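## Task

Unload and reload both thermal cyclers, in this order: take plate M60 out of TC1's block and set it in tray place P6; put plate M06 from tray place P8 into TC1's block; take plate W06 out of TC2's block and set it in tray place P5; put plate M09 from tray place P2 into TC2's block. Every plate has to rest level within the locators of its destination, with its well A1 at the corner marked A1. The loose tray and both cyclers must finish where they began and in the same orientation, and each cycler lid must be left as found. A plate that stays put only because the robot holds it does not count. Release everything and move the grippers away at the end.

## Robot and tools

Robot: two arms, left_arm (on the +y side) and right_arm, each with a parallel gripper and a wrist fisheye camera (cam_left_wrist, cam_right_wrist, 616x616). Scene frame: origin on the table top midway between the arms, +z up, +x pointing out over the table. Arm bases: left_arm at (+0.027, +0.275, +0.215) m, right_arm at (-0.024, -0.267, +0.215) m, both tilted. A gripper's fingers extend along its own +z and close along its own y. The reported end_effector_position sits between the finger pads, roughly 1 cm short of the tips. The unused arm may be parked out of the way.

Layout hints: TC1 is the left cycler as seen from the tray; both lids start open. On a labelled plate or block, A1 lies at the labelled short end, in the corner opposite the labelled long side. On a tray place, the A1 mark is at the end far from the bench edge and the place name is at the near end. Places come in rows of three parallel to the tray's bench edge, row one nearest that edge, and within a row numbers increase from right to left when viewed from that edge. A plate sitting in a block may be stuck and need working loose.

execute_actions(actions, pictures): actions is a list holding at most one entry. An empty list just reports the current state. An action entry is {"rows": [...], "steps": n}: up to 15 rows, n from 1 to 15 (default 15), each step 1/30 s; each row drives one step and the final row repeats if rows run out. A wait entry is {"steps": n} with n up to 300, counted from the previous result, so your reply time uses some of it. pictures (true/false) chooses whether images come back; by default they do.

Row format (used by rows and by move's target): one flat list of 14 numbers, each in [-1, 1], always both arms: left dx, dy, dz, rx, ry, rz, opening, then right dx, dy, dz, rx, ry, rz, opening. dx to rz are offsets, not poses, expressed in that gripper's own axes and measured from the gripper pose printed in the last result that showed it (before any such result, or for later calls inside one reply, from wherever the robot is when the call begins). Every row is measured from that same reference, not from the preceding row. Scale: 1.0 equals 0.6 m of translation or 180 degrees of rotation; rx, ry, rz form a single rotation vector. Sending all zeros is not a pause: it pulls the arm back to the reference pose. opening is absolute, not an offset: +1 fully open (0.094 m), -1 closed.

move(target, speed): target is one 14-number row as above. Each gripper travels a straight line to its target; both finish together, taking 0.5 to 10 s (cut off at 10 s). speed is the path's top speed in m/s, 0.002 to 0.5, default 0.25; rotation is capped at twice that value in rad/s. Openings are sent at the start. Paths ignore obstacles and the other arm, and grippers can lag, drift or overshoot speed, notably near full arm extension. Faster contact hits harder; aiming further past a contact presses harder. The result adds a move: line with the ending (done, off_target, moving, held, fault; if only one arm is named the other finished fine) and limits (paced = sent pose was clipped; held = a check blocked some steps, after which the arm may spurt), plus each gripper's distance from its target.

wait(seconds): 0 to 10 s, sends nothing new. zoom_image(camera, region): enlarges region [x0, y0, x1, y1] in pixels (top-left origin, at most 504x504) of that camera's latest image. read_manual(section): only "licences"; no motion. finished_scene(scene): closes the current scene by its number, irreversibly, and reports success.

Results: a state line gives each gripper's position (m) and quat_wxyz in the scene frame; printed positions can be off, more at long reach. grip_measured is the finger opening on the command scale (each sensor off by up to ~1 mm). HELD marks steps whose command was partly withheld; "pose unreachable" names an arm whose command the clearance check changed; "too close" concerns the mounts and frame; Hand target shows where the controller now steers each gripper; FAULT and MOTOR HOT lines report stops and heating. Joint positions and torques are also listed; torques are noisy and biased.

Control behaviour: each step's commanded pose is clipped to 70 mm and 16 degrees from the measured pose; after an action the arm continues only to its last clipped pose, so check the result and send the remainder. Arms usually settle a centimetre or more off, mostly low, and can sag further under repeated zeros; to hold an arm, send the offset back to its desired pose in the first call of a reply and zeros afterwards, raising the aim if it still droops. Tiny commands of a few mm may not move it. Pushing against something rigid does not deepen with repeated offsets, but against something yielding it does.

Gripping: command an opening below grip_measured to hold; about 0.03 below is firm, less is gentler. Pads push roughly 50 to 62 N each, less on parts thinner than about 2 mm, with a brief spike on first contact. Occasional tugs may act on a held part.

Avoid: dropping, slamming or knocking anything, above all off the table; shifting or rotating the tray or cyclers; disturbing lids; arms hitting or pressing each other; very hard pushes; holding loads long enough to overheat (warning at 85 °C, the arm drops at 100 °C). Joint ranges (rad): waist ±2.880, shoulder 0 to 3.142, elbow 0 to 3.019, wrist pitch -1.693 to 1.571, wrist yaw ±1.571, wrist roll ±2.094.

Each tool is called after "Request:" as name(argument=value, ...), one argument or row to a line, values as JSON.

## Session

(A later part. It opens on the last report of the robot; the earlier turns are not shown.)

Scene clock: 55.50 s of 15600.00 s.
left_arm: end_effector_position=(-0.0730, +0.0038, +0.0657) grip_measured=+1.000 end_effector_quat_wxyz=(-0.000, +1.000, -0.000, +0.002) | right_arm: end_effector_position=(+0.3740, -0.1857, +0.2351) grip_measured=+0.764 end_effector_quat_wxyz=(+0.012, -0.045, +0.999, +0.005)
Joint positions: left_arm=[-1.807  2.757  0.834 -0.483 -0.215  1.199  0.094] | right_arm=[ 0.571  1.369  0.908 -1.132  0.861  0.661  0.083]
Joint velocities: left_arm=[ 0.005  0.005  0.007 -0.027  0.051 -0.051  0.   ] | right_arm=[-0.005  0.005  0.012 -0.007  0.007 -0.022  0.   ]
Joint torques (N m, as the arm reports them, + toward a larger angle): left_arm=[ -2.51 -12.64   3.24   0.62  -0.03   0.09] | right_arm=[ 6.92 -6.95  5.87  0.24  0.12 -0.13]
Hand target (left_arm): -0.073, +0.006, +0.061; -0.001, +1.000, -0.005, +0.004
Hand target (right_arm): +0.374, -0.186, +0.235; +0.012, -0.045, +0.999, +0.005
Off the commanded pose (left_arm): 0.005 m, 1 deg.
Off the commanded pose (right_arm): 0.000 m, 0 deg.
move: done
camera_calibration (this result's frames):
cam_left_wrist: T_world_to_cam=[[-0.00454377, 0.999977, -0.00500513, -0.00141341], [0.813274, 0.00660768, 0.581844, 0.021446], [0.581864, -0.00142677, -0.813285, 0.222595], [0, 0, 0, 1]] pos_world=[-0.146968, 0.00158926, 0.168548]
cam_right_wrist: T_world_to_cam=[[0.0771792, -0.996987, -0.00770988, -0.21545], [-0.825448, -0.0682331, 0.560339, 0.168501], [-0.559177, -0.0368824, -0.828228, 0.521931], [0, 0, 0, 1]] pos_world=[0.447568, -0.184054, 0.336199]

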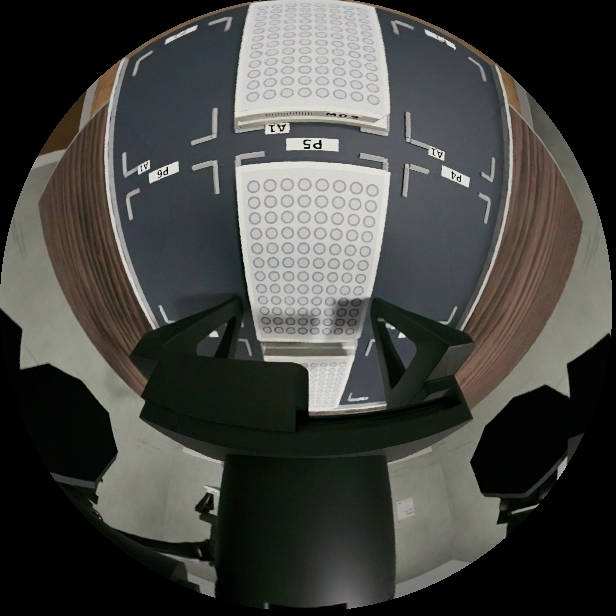

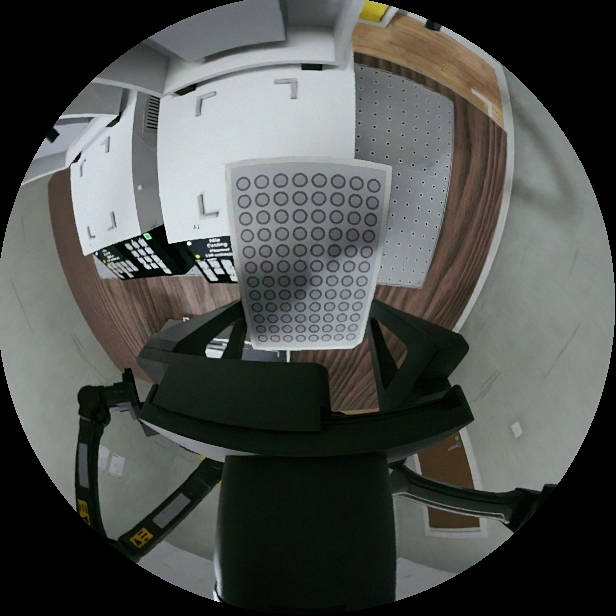

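Grip, then slide -x and +y slightly.

Request:
move(
  target=[0,-0.012,0.004,0,0,0,0.62, 0,0,0,0,0,0,0.62],
  speed=0.05,
)

Request:
move(
  target=[-0.018,0,0,0,0,0,0.62, 0,0,0,0,0,0,0.62],
  speed=0.04,
)

Request:
zoom_image(
  camera="cam_left_wrist",
  region=[180,120,440,380],
)

Scene clock: 57.53 s of 15600.00 s.
left_arm: end_effector_position=(-0.0727, +0.0056, +0.0645) grip_measured=+0.684 end_effector_quat_wxyz=(+0.001, +1.000, +0.002, +0.001) | right_arm: end_effector_position=(+0.3740, -0.1857, +0.2351) grip_measured=+0.764 end_effector_quat_wxyz=(+0.012, -0.045, +0.999, +0.005)
Joint positions: left_arm=[-1.807  2.757  0.827 -0.473 -0.215  1.196  0.079] | right_arm=[ 0.571  1.369  0.908 -1.132  0.861  0.661  0.083]
Joint velocities: left_arm=[-0.005 -0.005 -0.002  0.002  0.022  0.022 -0.   ] | right_arm=[ 0.005  0.015  0.002 -0.012 -0.007 -0.081 -0.001]
Joint torques (N m, as the arm reports them, + toward a larger angle): left_arm=[ -3.47 -13.3    2.73   0.5    0.36  -0.03] | right_arm=[ 6.93 -6.86  5.88  0.24  0.12 -0.13]
Hand target (left_arm): -0.073, +0.011, +0.063; -0.000, +1.000, -0.000, +0.002
Hand target (right_arm): +0.374, -0.186, +0.235; +0.012, -0.045, +0.999, +0.005
Off the commanded pose (left_arm): 0.006 m, 0 deg.
Off the commanded pose (right_arm): 0.000 m, 0 deg.
move: done
camera_calibration (this result's frames):
cam_left_wrist: T_world_to_cam=[[-0.00816434, 0.99994, -0.0073018, -0.00334288], [0.814001, 0.010887, 0.580761, 0.0219741], [0.580806, -0.00120214, -0.814041, 0.221353], [0, 0, 0, 1]] pos_world=[-0.146478, 0.00336954, 0.167405]
cam_right_wrist: T_world_to_cam=[[0.0771792, -0.996987, -0.00770988, -0.21545], [-0.825448, -0.0682331, 0.560339, 0.168501], [-0.559177, -0.0368824, -0.828228, 0.521931], [0, 0, 0, 1]] pos_world=[0.447568, -0.184054, 0.336199]

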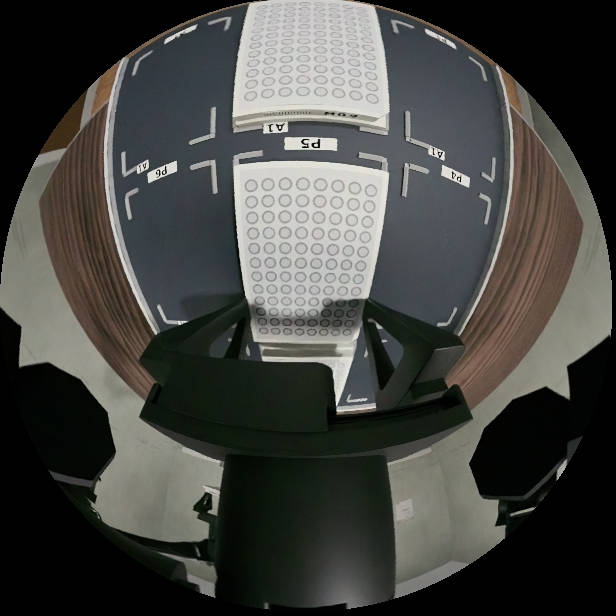

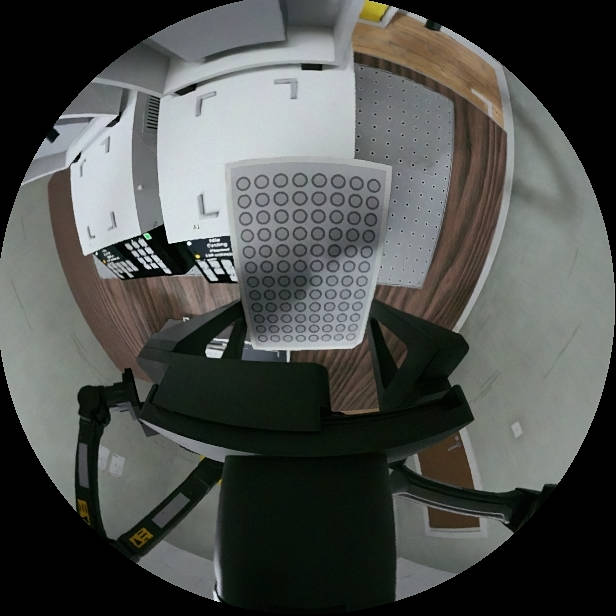

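Scene clock: 58.23 s of 15600.00 s.
left_arm: end_effector_position=(-0.0788, +0.0073, +0.0658) grip_measured=+0.684 end_effector_quat_wxyz=(+0.003, +1.000, +0.009, +0.001) | right_arm: end_effector_position=(+0.3740, -0.1857, +0.2351) grip_measured=+0.764 end_effector_quat_wxyz=(+0.012, -0.045, +0.999, +0.005)
Joint positions: left_arm=[-1.837  2.757  0.827 -0.473 -0.192  1.162  0.079] | right_arm=[ 0.571  1.369  0.908 -1.132  0.861  0.661  0.083]
Joint velocities: left_arm=[-0.005 -0.005 -0.012  0.012 -0.051 -0.022 -0.001] | right_arm=[-0.005 -0.015  0.012 -0.007 -0.007  0.022 -0.001]
Joint torques (N m, as the arm reports them, + toward a larger angle): left_arm=[ -3.   -12.43   4.87  -0.21   0.56   0.04] | right_arm=[ 6.96 -6.92  5.87  0.23  0.12 -0.14]
Hand target (left_arm): -0.083, +0.006, +0.064; +0.001, +1.000, +0.002, +0.002
Hand target (right_arm): +0.374, -0.186, +0.235; +0.012, -0.045, +0.999, +0.005
Off the commanded pose (left_arm): 0.005 m, 1 deg.
Off the commanded pose (right_arm): 0.000 m, 0 deg.
move: done
camera_calibration (this result's frames):
cam_left_wrist: T_world_to_cam=[[-0.0221301, 0.999691, -0.0113488, -0.00589433], [0.814505, 0.0246109, 0.579634, 0.0261861], [0.579734, 0.0035837, -0.814798, 0.225863], [0, 0, 0, 1]] pos_world=[-0.152399, 0.00443862, 0.168787]
cam_right_wrist: T_world_to_cam=[[0.0771792, -0.996987, -0.00770988, -0.21545], [-0.825448, -0.0682331, 0.560339, 0.168501], [-0.559177, -0.0368824, -0.828228, 0.521931], [0, 0, 0, 1]] pos_world=[0.447568, -0.184054, 0.336199]

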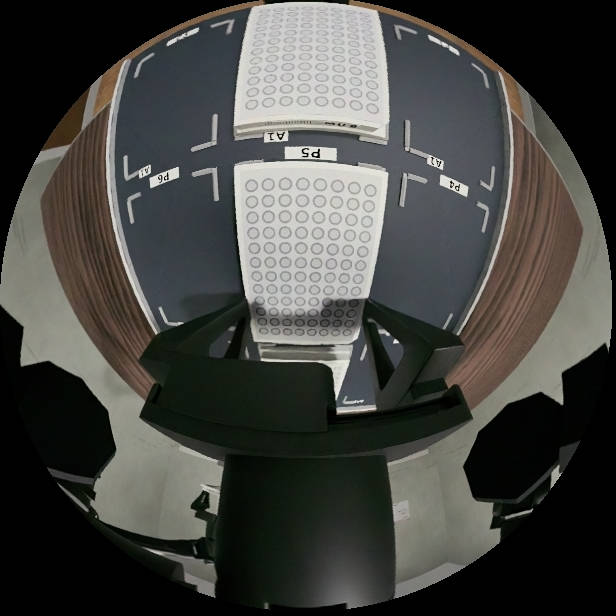

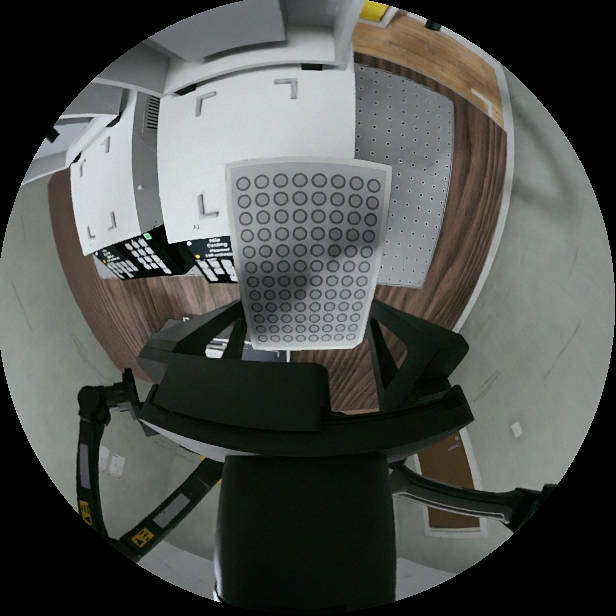

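Region (180, 120, 440, 380) of cam_left_wrist's 616x616 image, scaled by 1.938, with more detail than that image has.

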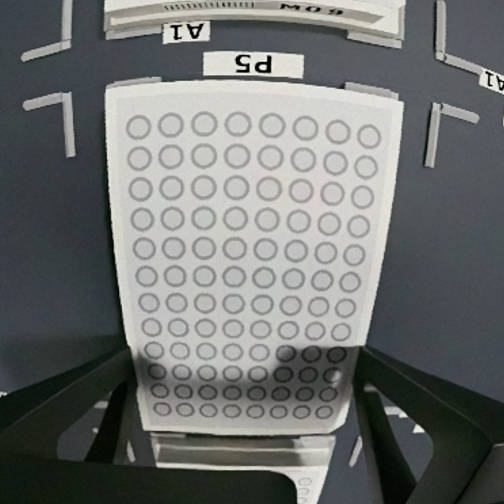

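Request:
move(
  target=[0,0,0,0,0,0,1, 0,0,0,0,0,0,0.62],
)

Request:
move(
  target=[0.04,0,-0.08,0,0,0,1, 0,0,0,0,0,0,0.62],
  speed=0.1,
)

Request:
zoom_image(
  camera="cam_left_wrist",
  region=[180,100,440,360],
)

Scene clock: 60.03 s of 15600.00 s.
left_arm: end_effector_position=(-0.0787, +0.0072, +0.0658) grip_measured=+1.000 end_effector_quat_wxyz=(+0.003, +1.000, +0.009, +0.001) | right_arm: end_effector_position=(+0.3740, -0.1857, +0.2351) grip_measured=+0.764 end_effector_quat_wxyz=(+0.012, -0.045, +0.999, +0.005)
Joint positions: left_arm=[-1.837  2.757  0.827 -0.473 -0.193  1.161  0.094] | right_arm=[ 0.571  1.369  0.908 -1.132  0.861  0.661  0.083]
Joint velocities: left_arm=[-0.015 -0.005  0.007 -0.017 -0.051 -0.051  0.   ] | right_arm=[-0.015 -0.005 -0.002  0.012 -0.037 -0.037 -0.001]
Joint torques (N m, as the arm reports them, + toward a larger angle): left_arm=[ -1.94 -12.97   3.7    0.1    0.13   0.01] | right_arm=[ 6.93 -6.92  5.87  0.22  0.12 -0.13]
Hand target (left_arm): -0.079, +0.007, +0.066; +0.003, +1.000, +0.009, +0.001
Hand target (right_arm): +0.374, -0.186, +0.235; +0.012, -0.045, +0.999, +0.005
Off the commanded pose (left_arm): 0.000 m, 0 deg.
Off the commanded pose (right_arm): 0.000 m, 0 deg.
move: done
camera_calibration (this result's frames):
cam_left_wrist: T_world_to_cam=[[-0.0228907, 0.999672, -0.0115038, -0.00591748], [0.814284, 0.025319, 0.579914, 0.0260963], [0.580015, 0.00390728, -0.814596, 0.225834], [0, 0, 0, 1]] pos_world=[-0.152373, 0.00437241, 0.168762]
cam_right_wrist: T_world_to_cam=[[0.0771792, -0.996987, -0.00770988, -0.21545], [-0.825448, -0.0682331, 0.560339, 0.168501], [-0.559177, -0.0368824, -0.828228, 0.521931], [0, 0, 0, 1]] pos_world=[0.447568, -0.184054, 0.336199]

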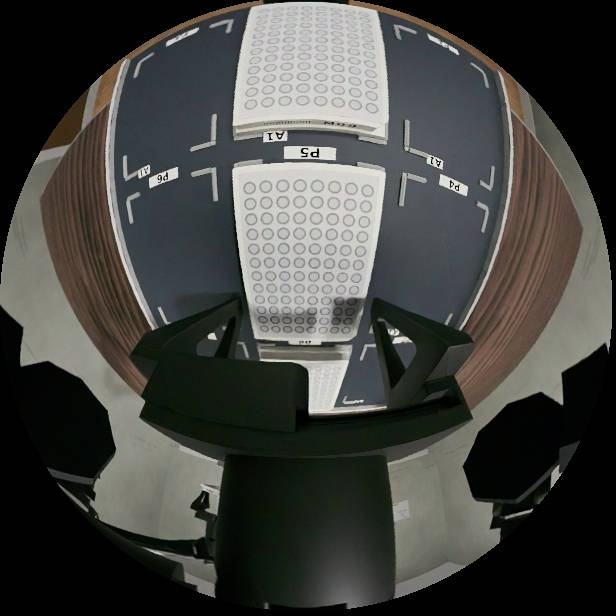

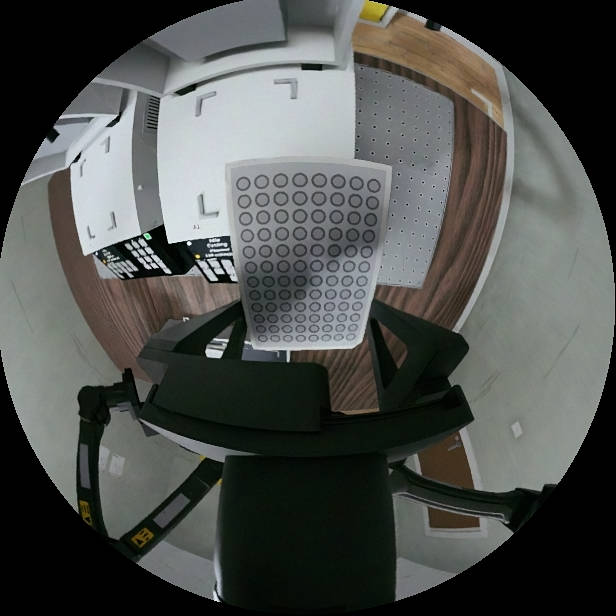

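Scene clock: 60.93 s of 15600.00 s.
left_arm: end_effector_position=(-0.0591, +0.0038, +0.1137) grip_measured=+1.000 end_effector_quat_wxyz=(+0.010, +1.000, +0.011, +0.002) | right_arm: end_effector_position=(+0.3740, -0.1857, +0.2351) grip_measured=+0.764 end_effector_quat_wxyz=(+0.012, -0.045, +0.999, +0.005)
Joint positions: left_arm=[-1.801  2.611  0.811 -0.585 -0.226  1.185  0.094] | right_arm=[ 0.571  1.369  0.908 -1.132  0.861  0.661  0.083]
Joint velocities: left_arm=[-0.005  0.005  0.002 -0.032  0.037  0.022  0.   ] | right_arm=[-0.005 -0.005 -0.002  0.007 -0.022 -0.081  0.   ]
Joint torques (N m, as the arm reports them, + toward a larger angle): left_arm=[ -1.57 -13.04   4.1   -0.39   0.01   0.12] | right_arm=[ 6.94 -6.91  5.88  0.24  0.12 -0.14]
Hand target (left_arm): -0.055, +0.008, +0.114; +0.003, +1.000, +0.009, +0.001
Hand target (right_arm): +0.374, -0.186, +0.235; +0.012, -0.045, +0.999, +0.005
Off the commanded pose (left_arm): 0.006 m, 1 deg.
Off the commanded pose (right_arm): 0.000 m, 0 deg.
move: done
camera_calibration (this result's frames):
cam_left_wrist: T_world_to_cam=[[-0.027429, 0.999281, -0.0261928, -0.000129037], [0.813362, 0.0375429, 0.580546, -0.0176729], [0.581112, -0.00538042, -0.813806, 0.253522], [0, 0, 0, 1]] pos_world=[-0.132954, 0.00215649, 0.216574]
cam_right_wrist: T_world_to_cam=[[0.0771792, -0.996987, -0.00770988, -0.21545], [-0.825448, -0.0682331, 0.560339, 0.168501], [-0.559177, -0.0368824, -0.828228, 0.521931], [0, 0, 0, 1]] pos_world=[0.447568, -0.184054, 0.336199]

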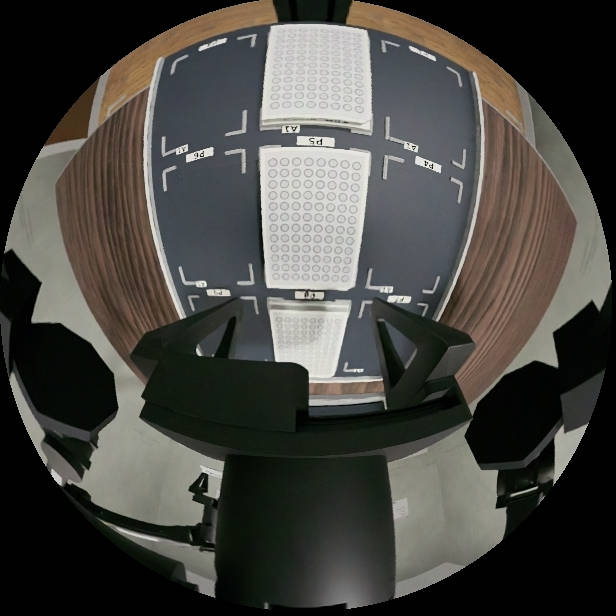

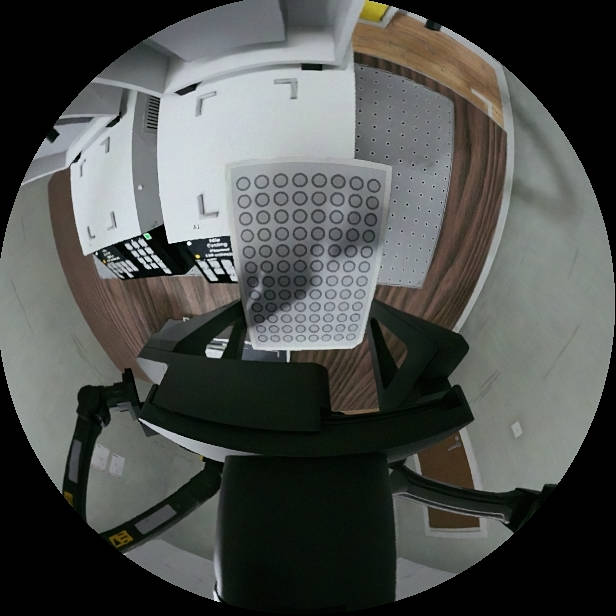

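Region (180, 100, 440, 360) of cam_left_wrist's 616x616 image, scaled by 1.938, with more detail than that image has.

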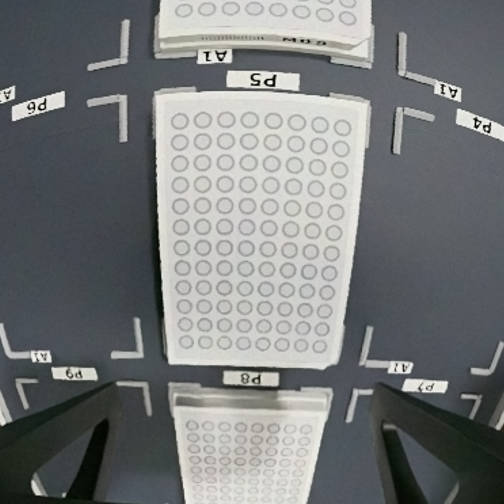

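Request:
move(
  target=[-0.285,-0.012,0.045,0.006,0,0.01,1, 0,0,0,0,0,0,0.62],
  speed=0.15,
)

Scene clock: 63.20 s of 15600.00 s.
left_arm: end_effector_position=(-0.2209, +0.0151, +0.0847) grip_measured=+1.000 end_effector_quat_wxyz=(-0.002, +1.000, -0.008, +0.004) | right_arm: end_effector_position=(+0.3740, -0.1857, +0.2351) grip_measured=+0.764 end_effector_quat_wxyz=(+0.012, -0.045, +0.999, +0.005)
Joint positions: left_arm=[-2.358  2.821  1.056 -0.649  0.197  0.848  0.094] | right_arm=[ 0.571  1.369  0.908 -1.132  0.861  0.661  0.083]
Joint velocities: left_arm=[-0.005 -0.005  0.007  0.007 -0.066  0.007  0.   ] | right_arm=[-0.005  0.005  0.002 -0.002  0.051  0.095 -0.001]
Joint torques (N m, as the arm reports them, + toward a larger angle): left_arm=[  2.34 -14.5    7.45  -0.32   0.21  -0.08] | right_arm=[ 6.94 -6.89  5.87  0.23  0.12 -0.13]
Hand target (left_arm): -0.229, +0.008, +0.085; +0.001, +1.000, -0.003, +0.003
Hand target (right_arm): +0.374, -0.186, +0.235; +0.012, -0.045, +0.999, +0.005
Off the commanded pose (left_arm): 0.013 m, 1 deg.
Off the commanded pose (right_arm): 0.000 m, 0 deg.
move: off_target (left_arm)
camera_calibration (this result's frames):
cam_left_wrist: T_world_to_cam=[[0.0100199, 0.999947, -0.00238116, -0.0103802], [0.81074, -0.00673001, 0.585368, 0.129967], [0.585321, -0.00779581, -0.810764, 0.324675], [0, 0, 0, 1]] pos_world=[-0.295304, 0.0137855, 0.187132]
cam_right_wrist: T_world_to_cam=[[0.0771792, -0.996987, -0.00770988, -0.21545], [-0.825448, -0.0682331, 0.560339, 0.168501], [-0.559177, -0.0368824, -0.828228, 0.521931], [0, 0, 0, 1]] pos_world=[0.447568, -0.184054, 0.336199]

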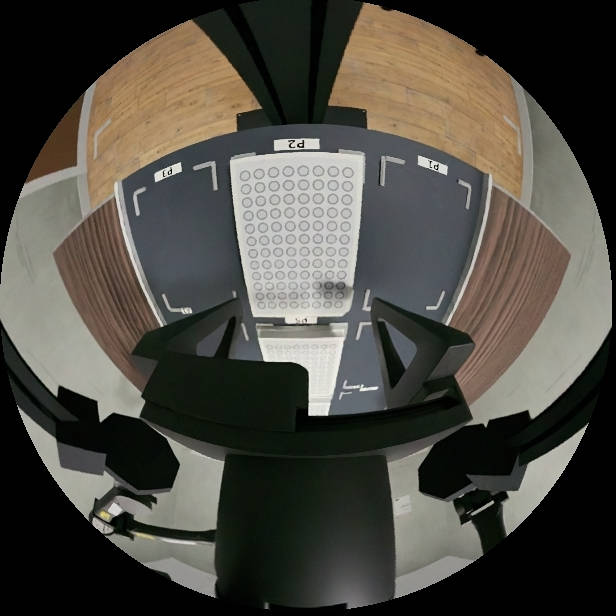

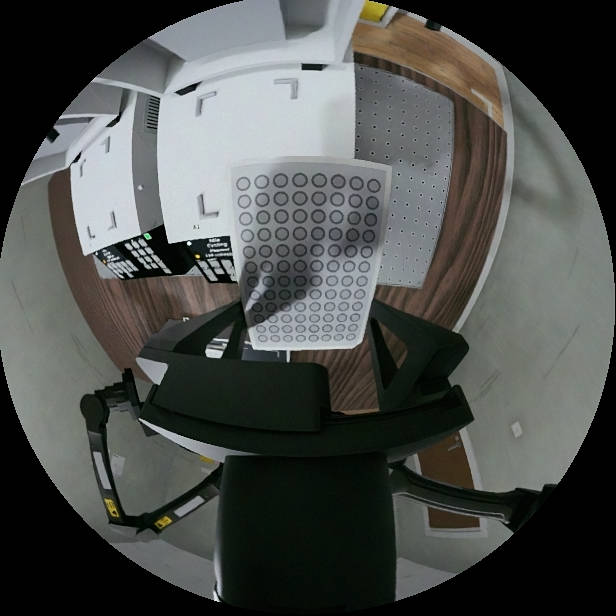

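Request:
move(
  target=[-0.03,0.022,0.02,0,0,0,1, 0,0,0,0,0,0,0.62],
  speed=0.06,
)

Scene clock: 64.47 s of 15600.00 s.
left_arm: end_effector_position=(-0.2271, +0.0106, +0.0708) grip_measured=+1.000 end_effector_quat_wxyz=(-0.009, +1.000, -0.007, +0.006) | right_arm: end_effector_position=(+0.3740, -0.1857, +0.2351) grip_measured=+0.764 end_effector_quat_wxyz=(+0.012, -0.045, +0.999, +0.005)
Joint positions: left_arm=[-2.369  2.869  1.091 -0.649  0.213  0.842  0.094] | right_arm=[ 0.571  1.369  0.908 -1.132  0.861  0.661  0.083]
Joint velocities: left_arm=[0.015 0.005 0.002 0.002 0.081 0.007 0.   ] | right_arm=[-0.005 -0.005 -0.002 -0.017 -0.066 -0.037  0.   ]
Joint torques (N m, as the arm reports them, + toward a larger angle): left_arm=[  1.82 -15.37   7.6   -0.07   0.26  -0.1 ] | right_arm=[ 6.93 -6.96  5.87  0.23  0.12 -0.13]
Hand target (left_arm): -0.239, +0.003, +0.073; -0.001, +1.000, -0.008, +0.004
Hand target (right_arm): +0.374, -0.186, +0.235; +0.012, -0.045, +0.999, +0.005
Off the commanded pose (left_arm): 0.015 m, 1 deg.
Off the commanded pose (right_arm): 0.000 m, 0 deg.
move: off_target (left_arm)
camera_calibration (this result's frames):
cam_left_wrist: T_world_to_cam=[[0.0082799, 0.99988, 0.0130561, -0.00724674], [0.808309, -0.014379, 0.588584, 0.142347], [0.588701, 0.00567996, -0.808331, 0.317492], [0, 0, 0, 1]] pos_world=[-0.301908, 0.00748934, 0.17295]
cam_right_wrist: T_world_to_cam=[[0.0771792, -0.996987, -0.00770988, -0.21545], [-0.825448, -0.0682331, 0.560339, 0.168501], [-0.559177, -0.0368824, -0.828228, 0.521931], [0, 0, 0, 1]] pos_world=[0.447568, -0.184054, 0.336199]

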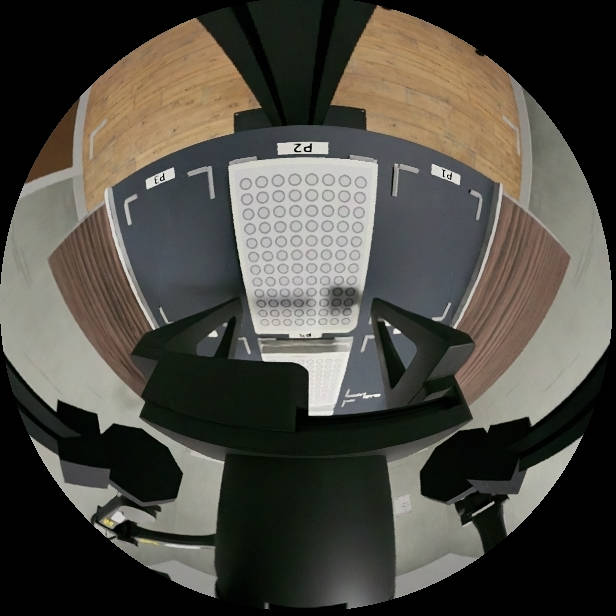

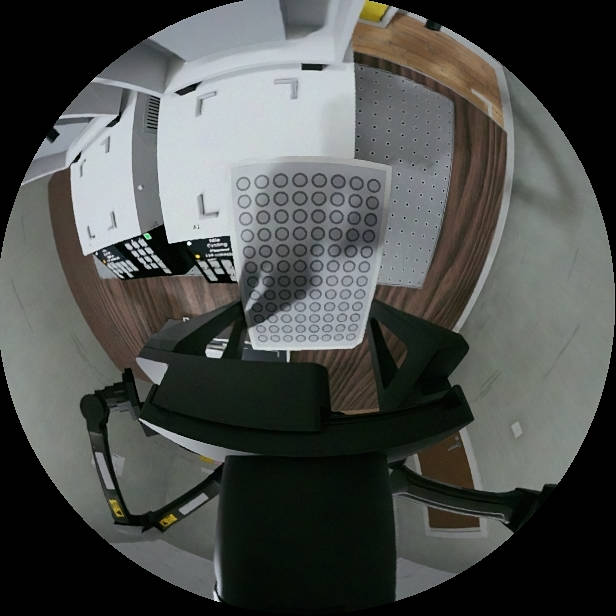

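Request:
move(
  target=[-0.006,0.004,0.02,-0.006,-0.004,0,1, 0,0,0,0,0,0,0.62],
  speed=0.05,
)

Scene clock: 65.77 s of 15600.00 s.
left_arm: end_effector_position=(-0.2318, +0.0052, +0.0665) grip_measured=+1.000 end_effector_quat_wxyz=(-0.000, +1.000, -0.008, -0.005) | right_arm: end_effector_position=(+0.3740, -0.1857, +0.2351) grip_measured=+0.764 end_effector_quat_wxyz=(+0.012, -0.045, +0.999, +0.005)
Joint positions: left_arm=[-2.369  2.879  1.091 -0.609  0.218  0.838  0.094] | right_arm=[ 0.571  1.369  0.908 -1.132  0.861  0.661  0.083]
Joint velocities: left_arm=[-0.015 -0.005 -0.017  0.007  0.081  0.051  0.   ] | right_arm=[-0.015 -0.015 -0.007 -0.007 -0.007 -0.051 -0.   ]
Joint torques (N m, as the arm reports them, + toward a larger angle): left_arm=[  1.91 -14.92   4.14   0.72   0.22  -0.08] | right_arm=[ 6.95 -6.94  5.88  0.23  0.12 -0.14]
Hand target (left_arm): -0.230, +0.008, +0.059; -0.000, +1.000, -0.007, -0.000
Hand target (right_arm): +0.374, -0.186, +0.235; +0.012, -0.045, +0.999, +0.005
Off the commanded pose (left_arm): 0.009 m, 1 deg.
Off the commanded pose (right_arm): 0.000 m, 0 deg.
move: done
camera_calibration (this result's frames):
cam_left_wrist: T_world_to_cam=[[0.0107212, 0.999928, -0.00541184, -0.0000139624], [0.821669, -0.00572526, 0.569936, 0.152949], [0.569864, -0.0105571, -0.821671, 0.313467], [0, 0, 0, 1]] pos_world=[-0.304306, 0.00419894, 0.170396]
cam_right_wrist: T_world_to_cam=[[0.0771792, -0.996987, -0.00770988, -0.21545], [-0.825448, -0.0682331, 0.560339, 0.168501], [-0.559177, -0.0368824, -0.828228, 0.521931], [0, 0, 0, 1]] pos_world=[0.447568, -0.184054, 0.336199]

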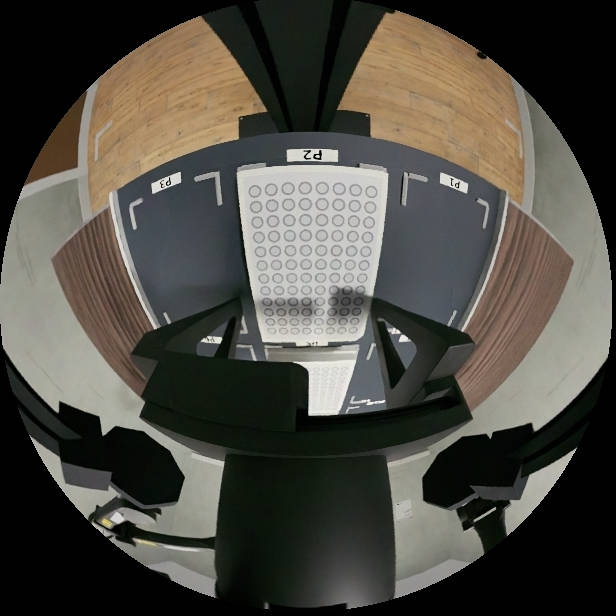

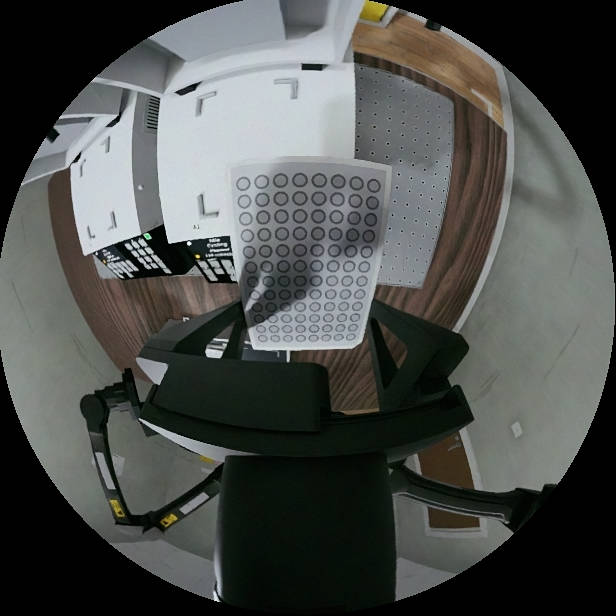

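Request:
move(
  target=[0.005,-0.012,0.02,0,0.003,0,1, 0,0,0,0,0,0,0.62],
  speed=0.05,
)

Scene clock: 67.13 s of 15600.00 s.
left_arm: end_effector_position=(-0.2306, +0.0089, +0.0628) grip_measured=+1.000 end_effector_quat_wxyz=(+0.001, +1.000, -0.009, -0.006) | right_arm: end_effector_position=(+0.3740, -0.1857, +0.2351) grip_measured=+0.764 end_effector_quat_wxyz=(+0.012, -0.045, +0.999, +0.005)
Joint positions: left_arm=[-2.378  2.88   1.078 -0.592  0.224  0.835  0.094] | right_arm=[ 0.571  1.369  0.908 -1.132  0.861  0.661  0.083]
Joint velocities: left_arm=[-0.015 -0.015 -0.002 -0.002  0.022 -0.037  0.   ] | right_arm=[-0.015  0.005  0.012  0.002 -0.022  0.022 -0.   ]
Joint torques (N m, as the arm reports them, + toward a larger angle): left_arm=[  2.06 -14.89   4.1    0.76   0.25  -0.1 ] | right_arm=[ 6.92 -6.93  5.88  0.23  0.12 -0.13]
Hand target (left_arm): -0.228, +0.012, +0.055; +0.000, +1.000, -0.008, -0.000
Hand target (right_arm): +0.374, -0.186, +0.235; +0.012, -0.045, +0.999, +0.005
Off the commanded pose (left_arm): 0.009 m, 1 deg.
Off the commanded pose (right_arm): 0.000 m, 0 deg.
move: done
camera_calibration (this result's frames):
cam_left_wrist: T_world_to_cam=[[0.0137453, 0.999883, -0.00665401, -0.00295398], [0.822316, -0.00751786, 0.568982, 0.154295], [0.568865, -0.0132925, -0.822323, 0.309518], [0, 0, 0, 1]] pos_world=[-0.302912, 0.00822788, 0.166714]
cam_right_wrist: T_world_to_cam=[[0.0771792, -0.996987, -0.00770988, -0.21545], [-0.825448, -0.0682331, 0.560339, 0.168501], [-0.559177, -0.0368824, -0.828228, 0.521931], [0, 0, 0, 1]] pos_world=[0.447568, -0.184054, 0.336199]

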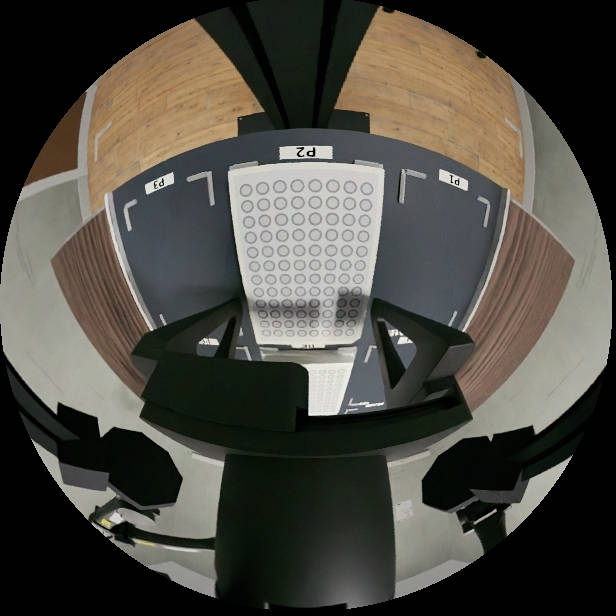

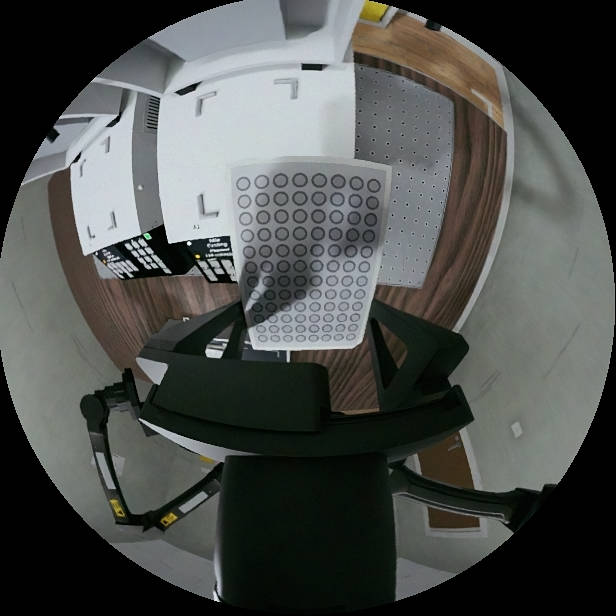

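Request:
move(
  target=[0,0,0,0,0,0,0.6, 0,0,0,0,0,0,0.62],
)

Request:
move(
  target=[0.03,0,-0.15,0,0,0,0.6, 0,0,0,0,0,0,0.62],
)

Request:
move(
  target=[0.98,-0.19,-0.14,0,0,-0.995,0.6, 0,0,0,0,0,0,0.62],
)

Scene clock: 71.53 s of 15600.00 s.
left_arm: end_effector_position=(-0.2308, +0.0090, +0.0628) grip_measured=+0.692 end_effector_quat_wxyz=(+0.000, +1.000, -0.009, -0.006) | right_arm: end_effector_position=(+0.3740, -0.1857, +0.2351) grip_measured=+0.764 end_effector_quat_wxyz=(+0.012, -0.045, +0.999, +0.005)
Joint positions: left_arm=[-2.378  2.88   1.078 -0.592  0.226  0.834  0.08 ] | right_arm=[ 0.571  1.369  0.908 -1.132  0.861  0.661  0.083]
Joint velocities: left_arm=[-0.005 -0.005 -0.007 -0.012  0.022 -0.007 -0.002] | right_arm=[ 0.005 -0.005 -0.002 -0.002 -0.022  0.066  0.001]
Joint torques (N m, as the arm reports them, + toward a larger angle): left_arm=[  2.98 -15.84   4.64   0.09   0.05   0.02] | right_arm=[ 6.98 -6.92  5.87  0.23  0.12 -0.13]
Hand target (left_arm): -0.231, +0.009, +0.063; +0.001, +1.000, -0.009, -0.006
Hand target (right_arm): +0.374, -0.186, +0.235; +0.012, -0.045, +0.999, +0.005
Off the commanded pose (left_arm): 0.000 m, 0 deg.
Off the commanded pose (right_arm): 0.000 m, 0 deg.
After step 90, 0.70 s passed at rest.
move: done
camera_calibration (this result's frames):
cam_left_wrist: T_world_to_cam=[[0.0130693, 0.999897, -0.00588915, -0.00326727], [0.823098, -0.00741394, 0.567852, 0.154753], [0.56775, -0.0122688, -0.82311, 0.309449], [0, 0, 0, 1]] pos_world=[-0.303024, 0.00821083, 0.166815]
cam_right_wrist: T_world_to_cam=[[0.0771792, -0.996987, -0.00770988, -0.21545], [-0.825448, -0.0682331, 0.560339, 0.168501], [-0.559177, -0.0368824, -0.828228, 0.521931], [0, 0, 0, 1]] pos_world=[0.447568, -0.184054, 0.336199]

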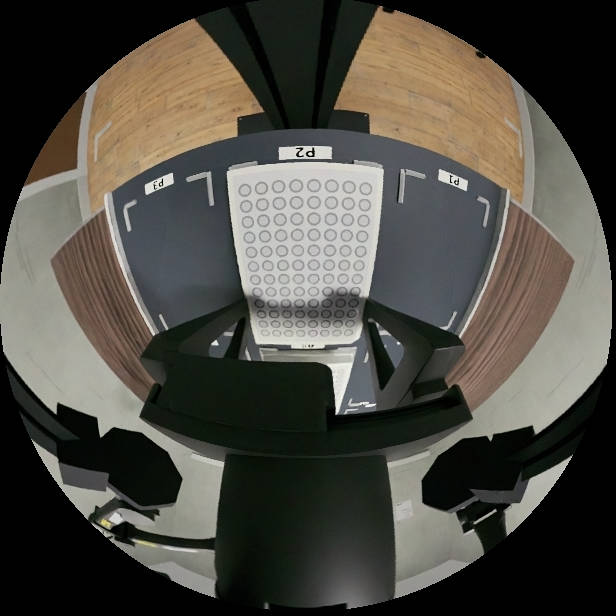

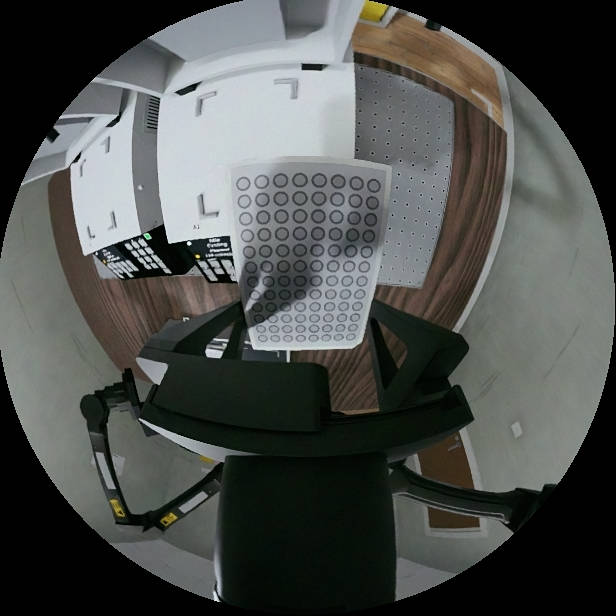

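Scene clock: 72.37 s of 15600.00 s.
left_arm: end_effector_position=(-0.2149, +0.0087, +0.1549) grip_measured=+0.692 end_effector_quat_wxyz=(+0.006, +1.000, -0.006, -0.011) | right_arm: end_effector_position=(+0.3740, -0.1857, +0.2351) grip_measured=+0.764 end_effector_quat_wxyz=(+0.012, -0.045, +0.999, +0.005)
Joint positions: left_arm=[-2.281  2.671  1.06  -0.779  0.153  0.892  0.08 ] | right_arm=[ 0.571  1.369  0.908 -1.132  0.861  0.661  0.083]
Joint velocities: left_arm=[-0.005 -0.005 -0.012  0.007  0.007  0.007  0.   ] | right_arm=[-0.005 -0.015  0.007  0.002 -0.022 -0.051  0.   ]
Joint torques (N m, as the arm reports them, + toward a larger angle): left_arm=[  3.18 -14.45   6.35  -0.37   0.     0.07] | right_arm=[ 6.95 -6.94  5.86  0.24  0.12 -0.13]
Hand target (left_arm): -0.212, +0.009, +0.153; +0.000, +1.000, -0.009, -0.007
Hand target (right_arm): +0.374, -0.186, +0.235; +0.012, -0.045, +0.999, +0.005
Off the commanded pose (left_arm): 0.004 m, 1 deg.
Off the commanded pose (right_arm): 0.000 m, 0 deg.
move: done
camera_calibration (this result's frames):
cam_left_wrist: T_world_to_cam=[[0.00694326, 0.999806, -0.0184267, -0.001963], [0.828245, 0.00457553, 0.560348, 0.0915048], [0.560324, -0.0191524, -0.828052, 0.375482], [0, 0, 0, 1]] pos_world=[-0.286166, 0.00873533, 0.259608]
cam_right_wrist: T_world_to_cam=[[0.0771792, -0.996987, -0.00770988, -0.21545], [-0.825448, -0.0682331, 0.560339, 0.168501], [-0.559177, -0.0368824, -0.828228, 0.521931], [0, 0, 0, 1]] pos_world=[0.447568, -0.184054, 0.336199]

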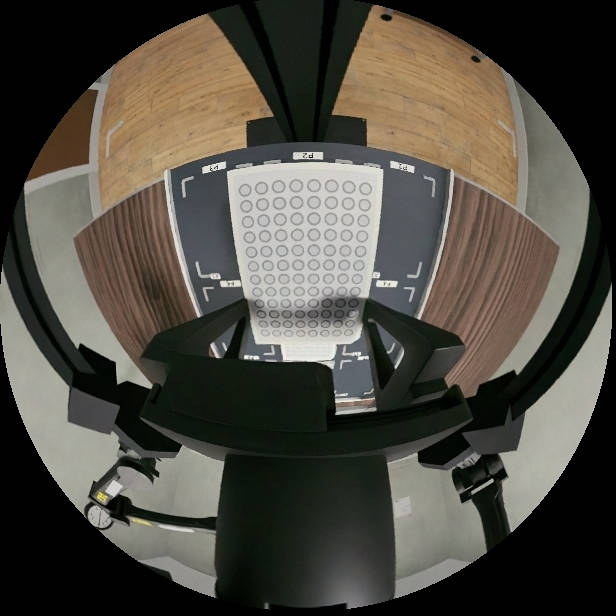

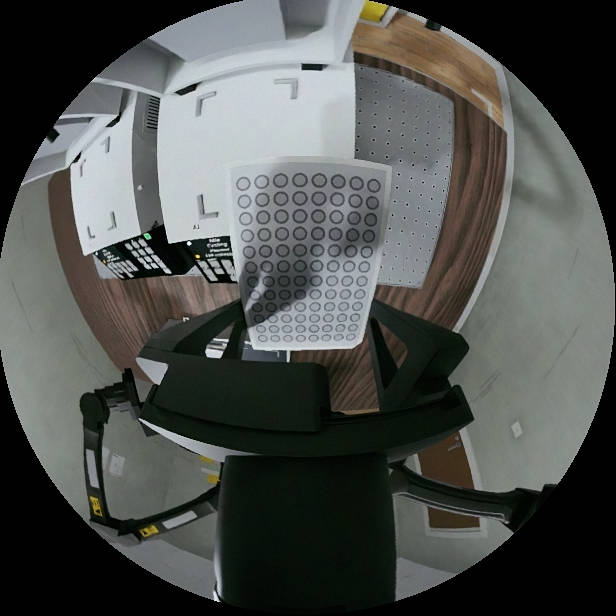

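Scene clock: 79.10 s of 15600.00 s.
left_arm: end_effector_position=(+0.3598, +0.1076, +0.2196) grip_measured=+0.692 end_effector_quat_wxyz=(-0.016, +0.039, +0.999, -0.006) | right_arm: end_effector_position=(+0.3740, -0.1857, +0.2351) grip_measured=+0.764 end_effector_quat_wxyz=(+0.012, -0.045, +0.999, +0.005)
Joint positions: left_arm=[-0.796  1.732  0.92  -1.075 -0.778 -0.9    0.08 ] | right_arm=[ 0.571  1.369  0.908 -1.132  0.861  0.661  0.083]
Joint velocities: left_arm=[-0.005 -0.005 -0.012 -0.007  0.007 -0.081  0.   ] | right_arm=[-0.005  0.015  0.002  0.002 -0.022  0.007 -0.   ]
Joint torques (N m, as the arm reports them, + toward a larger angle): left_arm=[-8.2  -7.91  7.46 -0.46 -0.12 -0.11] | right_arm=[ 6.92 -6.97  5.88  0.23  0.12 -0.13]
Hand target (left_arm): +0.376, +0.109, +0.225; -0.014, +0.016, +1.000, -0.010
Hand target (right_arm): +0.374, -0.186, +0.235; +0.012, -0.045, +0.999, +0.005
Off the commanded pose (left_arm): 0.019 m, 3 deg.
Off the commanded pose (right_arm): 0.000 m, 0 deg.
move: off_target (left_arm)
camera_calibration (this result's frames):
cam_left_wrist: T_world_to_cam=[[-0.073096, -0.997297, 0.00741614, 0.134339], [-0.795076, 0.0627603, 0.603253, 0.147165], [-0.602088, 0.038199, -0.797515, 0.514326], [0, 0, 0, 1]] pos_world=[0.436497, 0.105093, 0.320409]
cam_right_wrist: T_world_to_cam=[[0.0771792, -0.996987, -0.00770988, -0.21545], [-0.825448, -0.0682331, 0.560339, 0.168501], [-0.559177, -0.0368824, -0.828228, 0.521931], [0, 0, 0, 1]] pos_world=[0.447568, -0.184054, 0.336199]

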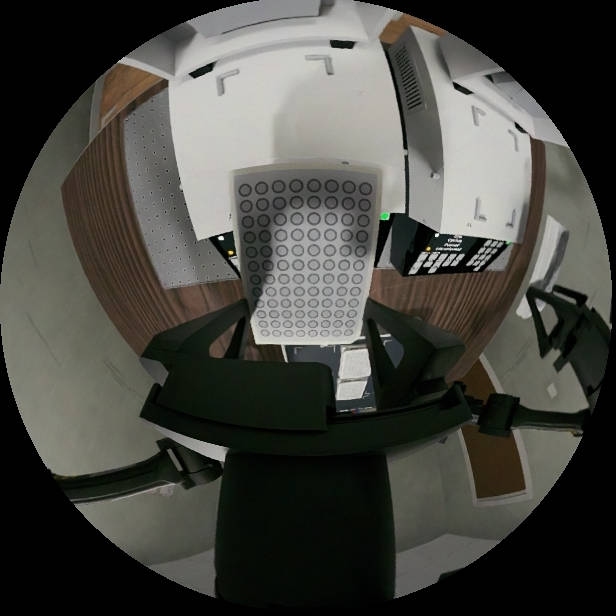

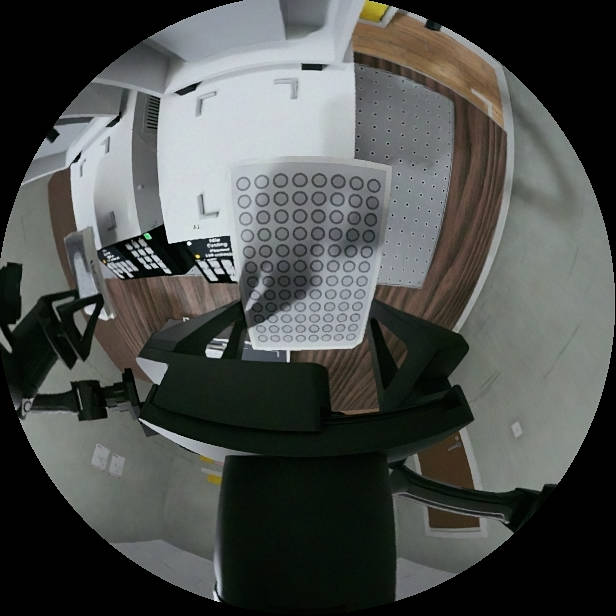

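Request:
move(
  target=[-0.19,0.025,0.05,-0.004,-0.01,-0.044,0.6, 0.724,0.21,0.21,0,0,-0.97,0.62],
)

Scene clock: 87.20 s of 15600.00 s.
left_arm: end_effector_position=(+0.4569, +0.1127, +0.1896) grip_measured=+0.692 end_effector_quat_wxyz=(-0.003, -0.016, +1.000, +0.002) | right_arm: end_effector_position=(-0.0626, -0.1057, +0.0947) grip_measured=+0.764 end_effector_quat_wxyz=(+0.011, +1.000, -0.005, +0.017)
Joint positions: left_arm=[-0.629  1.796  1.095 -1.008 -0.845 -0.768  0.08 ] | right_arm=[ 1.619  2.447  0.492 -0.448  0.372 -1.171  0.083]
Joint velocities: left_arm=[-0.005  0.005 -0.012  0.017  0.007  0.022 -0.001] | right_arm=[ 0.005  0.005 -0.002 -0.007  0.007 -0.066  0.001]
Joint torques (N m, as the arm reports them, + toward a larger angle): left_arm=[-9.27 -8.18  7.25  0.53 -0.2   0.09] | right_arm=[ 3.61 -8.14  5.9   0.68 -0.11 -0.23]
Hand target (left_arm): +0.473, +0.113, +0.187; +0.000, -0.030, +1.000, -0.000
Hand target (right_arm): -0.069, -0.089, +0.098; -0.004, +1.000, -0.003, +0.013
Off the commanded pose (left_arm): 0.017 m, 2 deg.
Off the commanded pose (right_arm): 0.010 m, 2 deg.
move: off_target (left_arm)
camera_calibration (this result's frames):
cam_left_wrist: T_world_to_cam=[[0.0366446, -0.99928, -0.00985679, 0.10011], [-0.811336, -0.0355081, 0.583501, 0.264431], [-0.583431, -0.013385, -0.812052, 0.548712], [0, 0, 0, 1]] pos_world=[0.531009, 0.116771, 0.292274]
cam_right_wrist: T_world_to_cam=[[0.0234426, 0.999499, -0.021253, 0.105856], [0.792875, -0.00563912, 0.609359, -0.00455543], [0.608934, -0.0311359, -0.79261, 0.234765], [0, 0, 0, 1]] pos_world=[-0.141826, -0.0985189, 0.191102]

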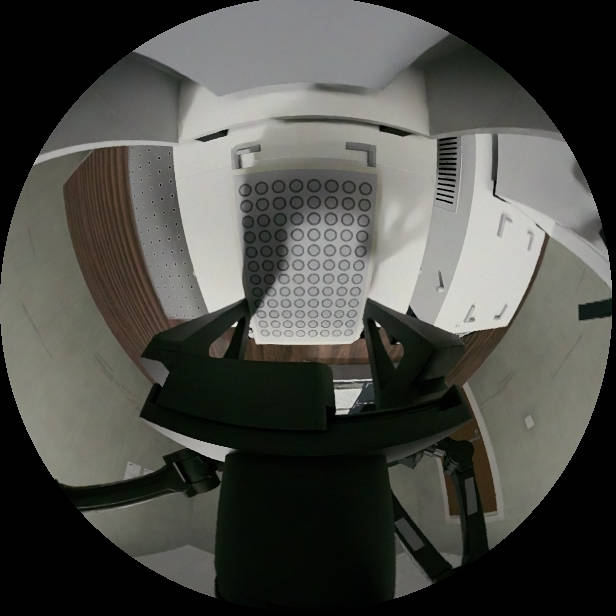

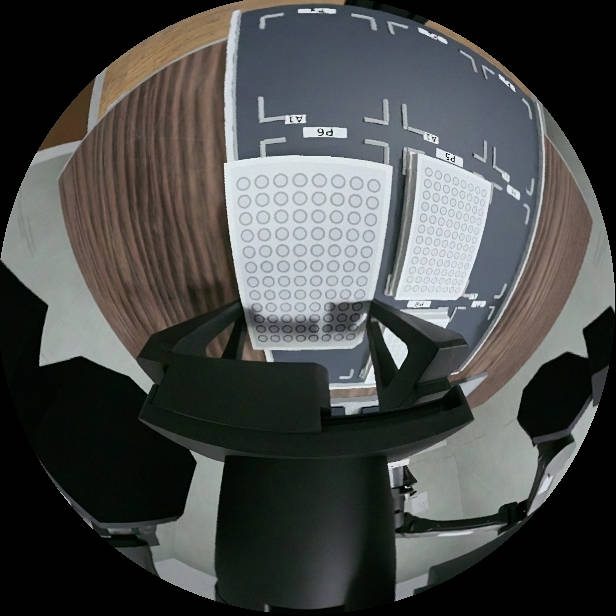

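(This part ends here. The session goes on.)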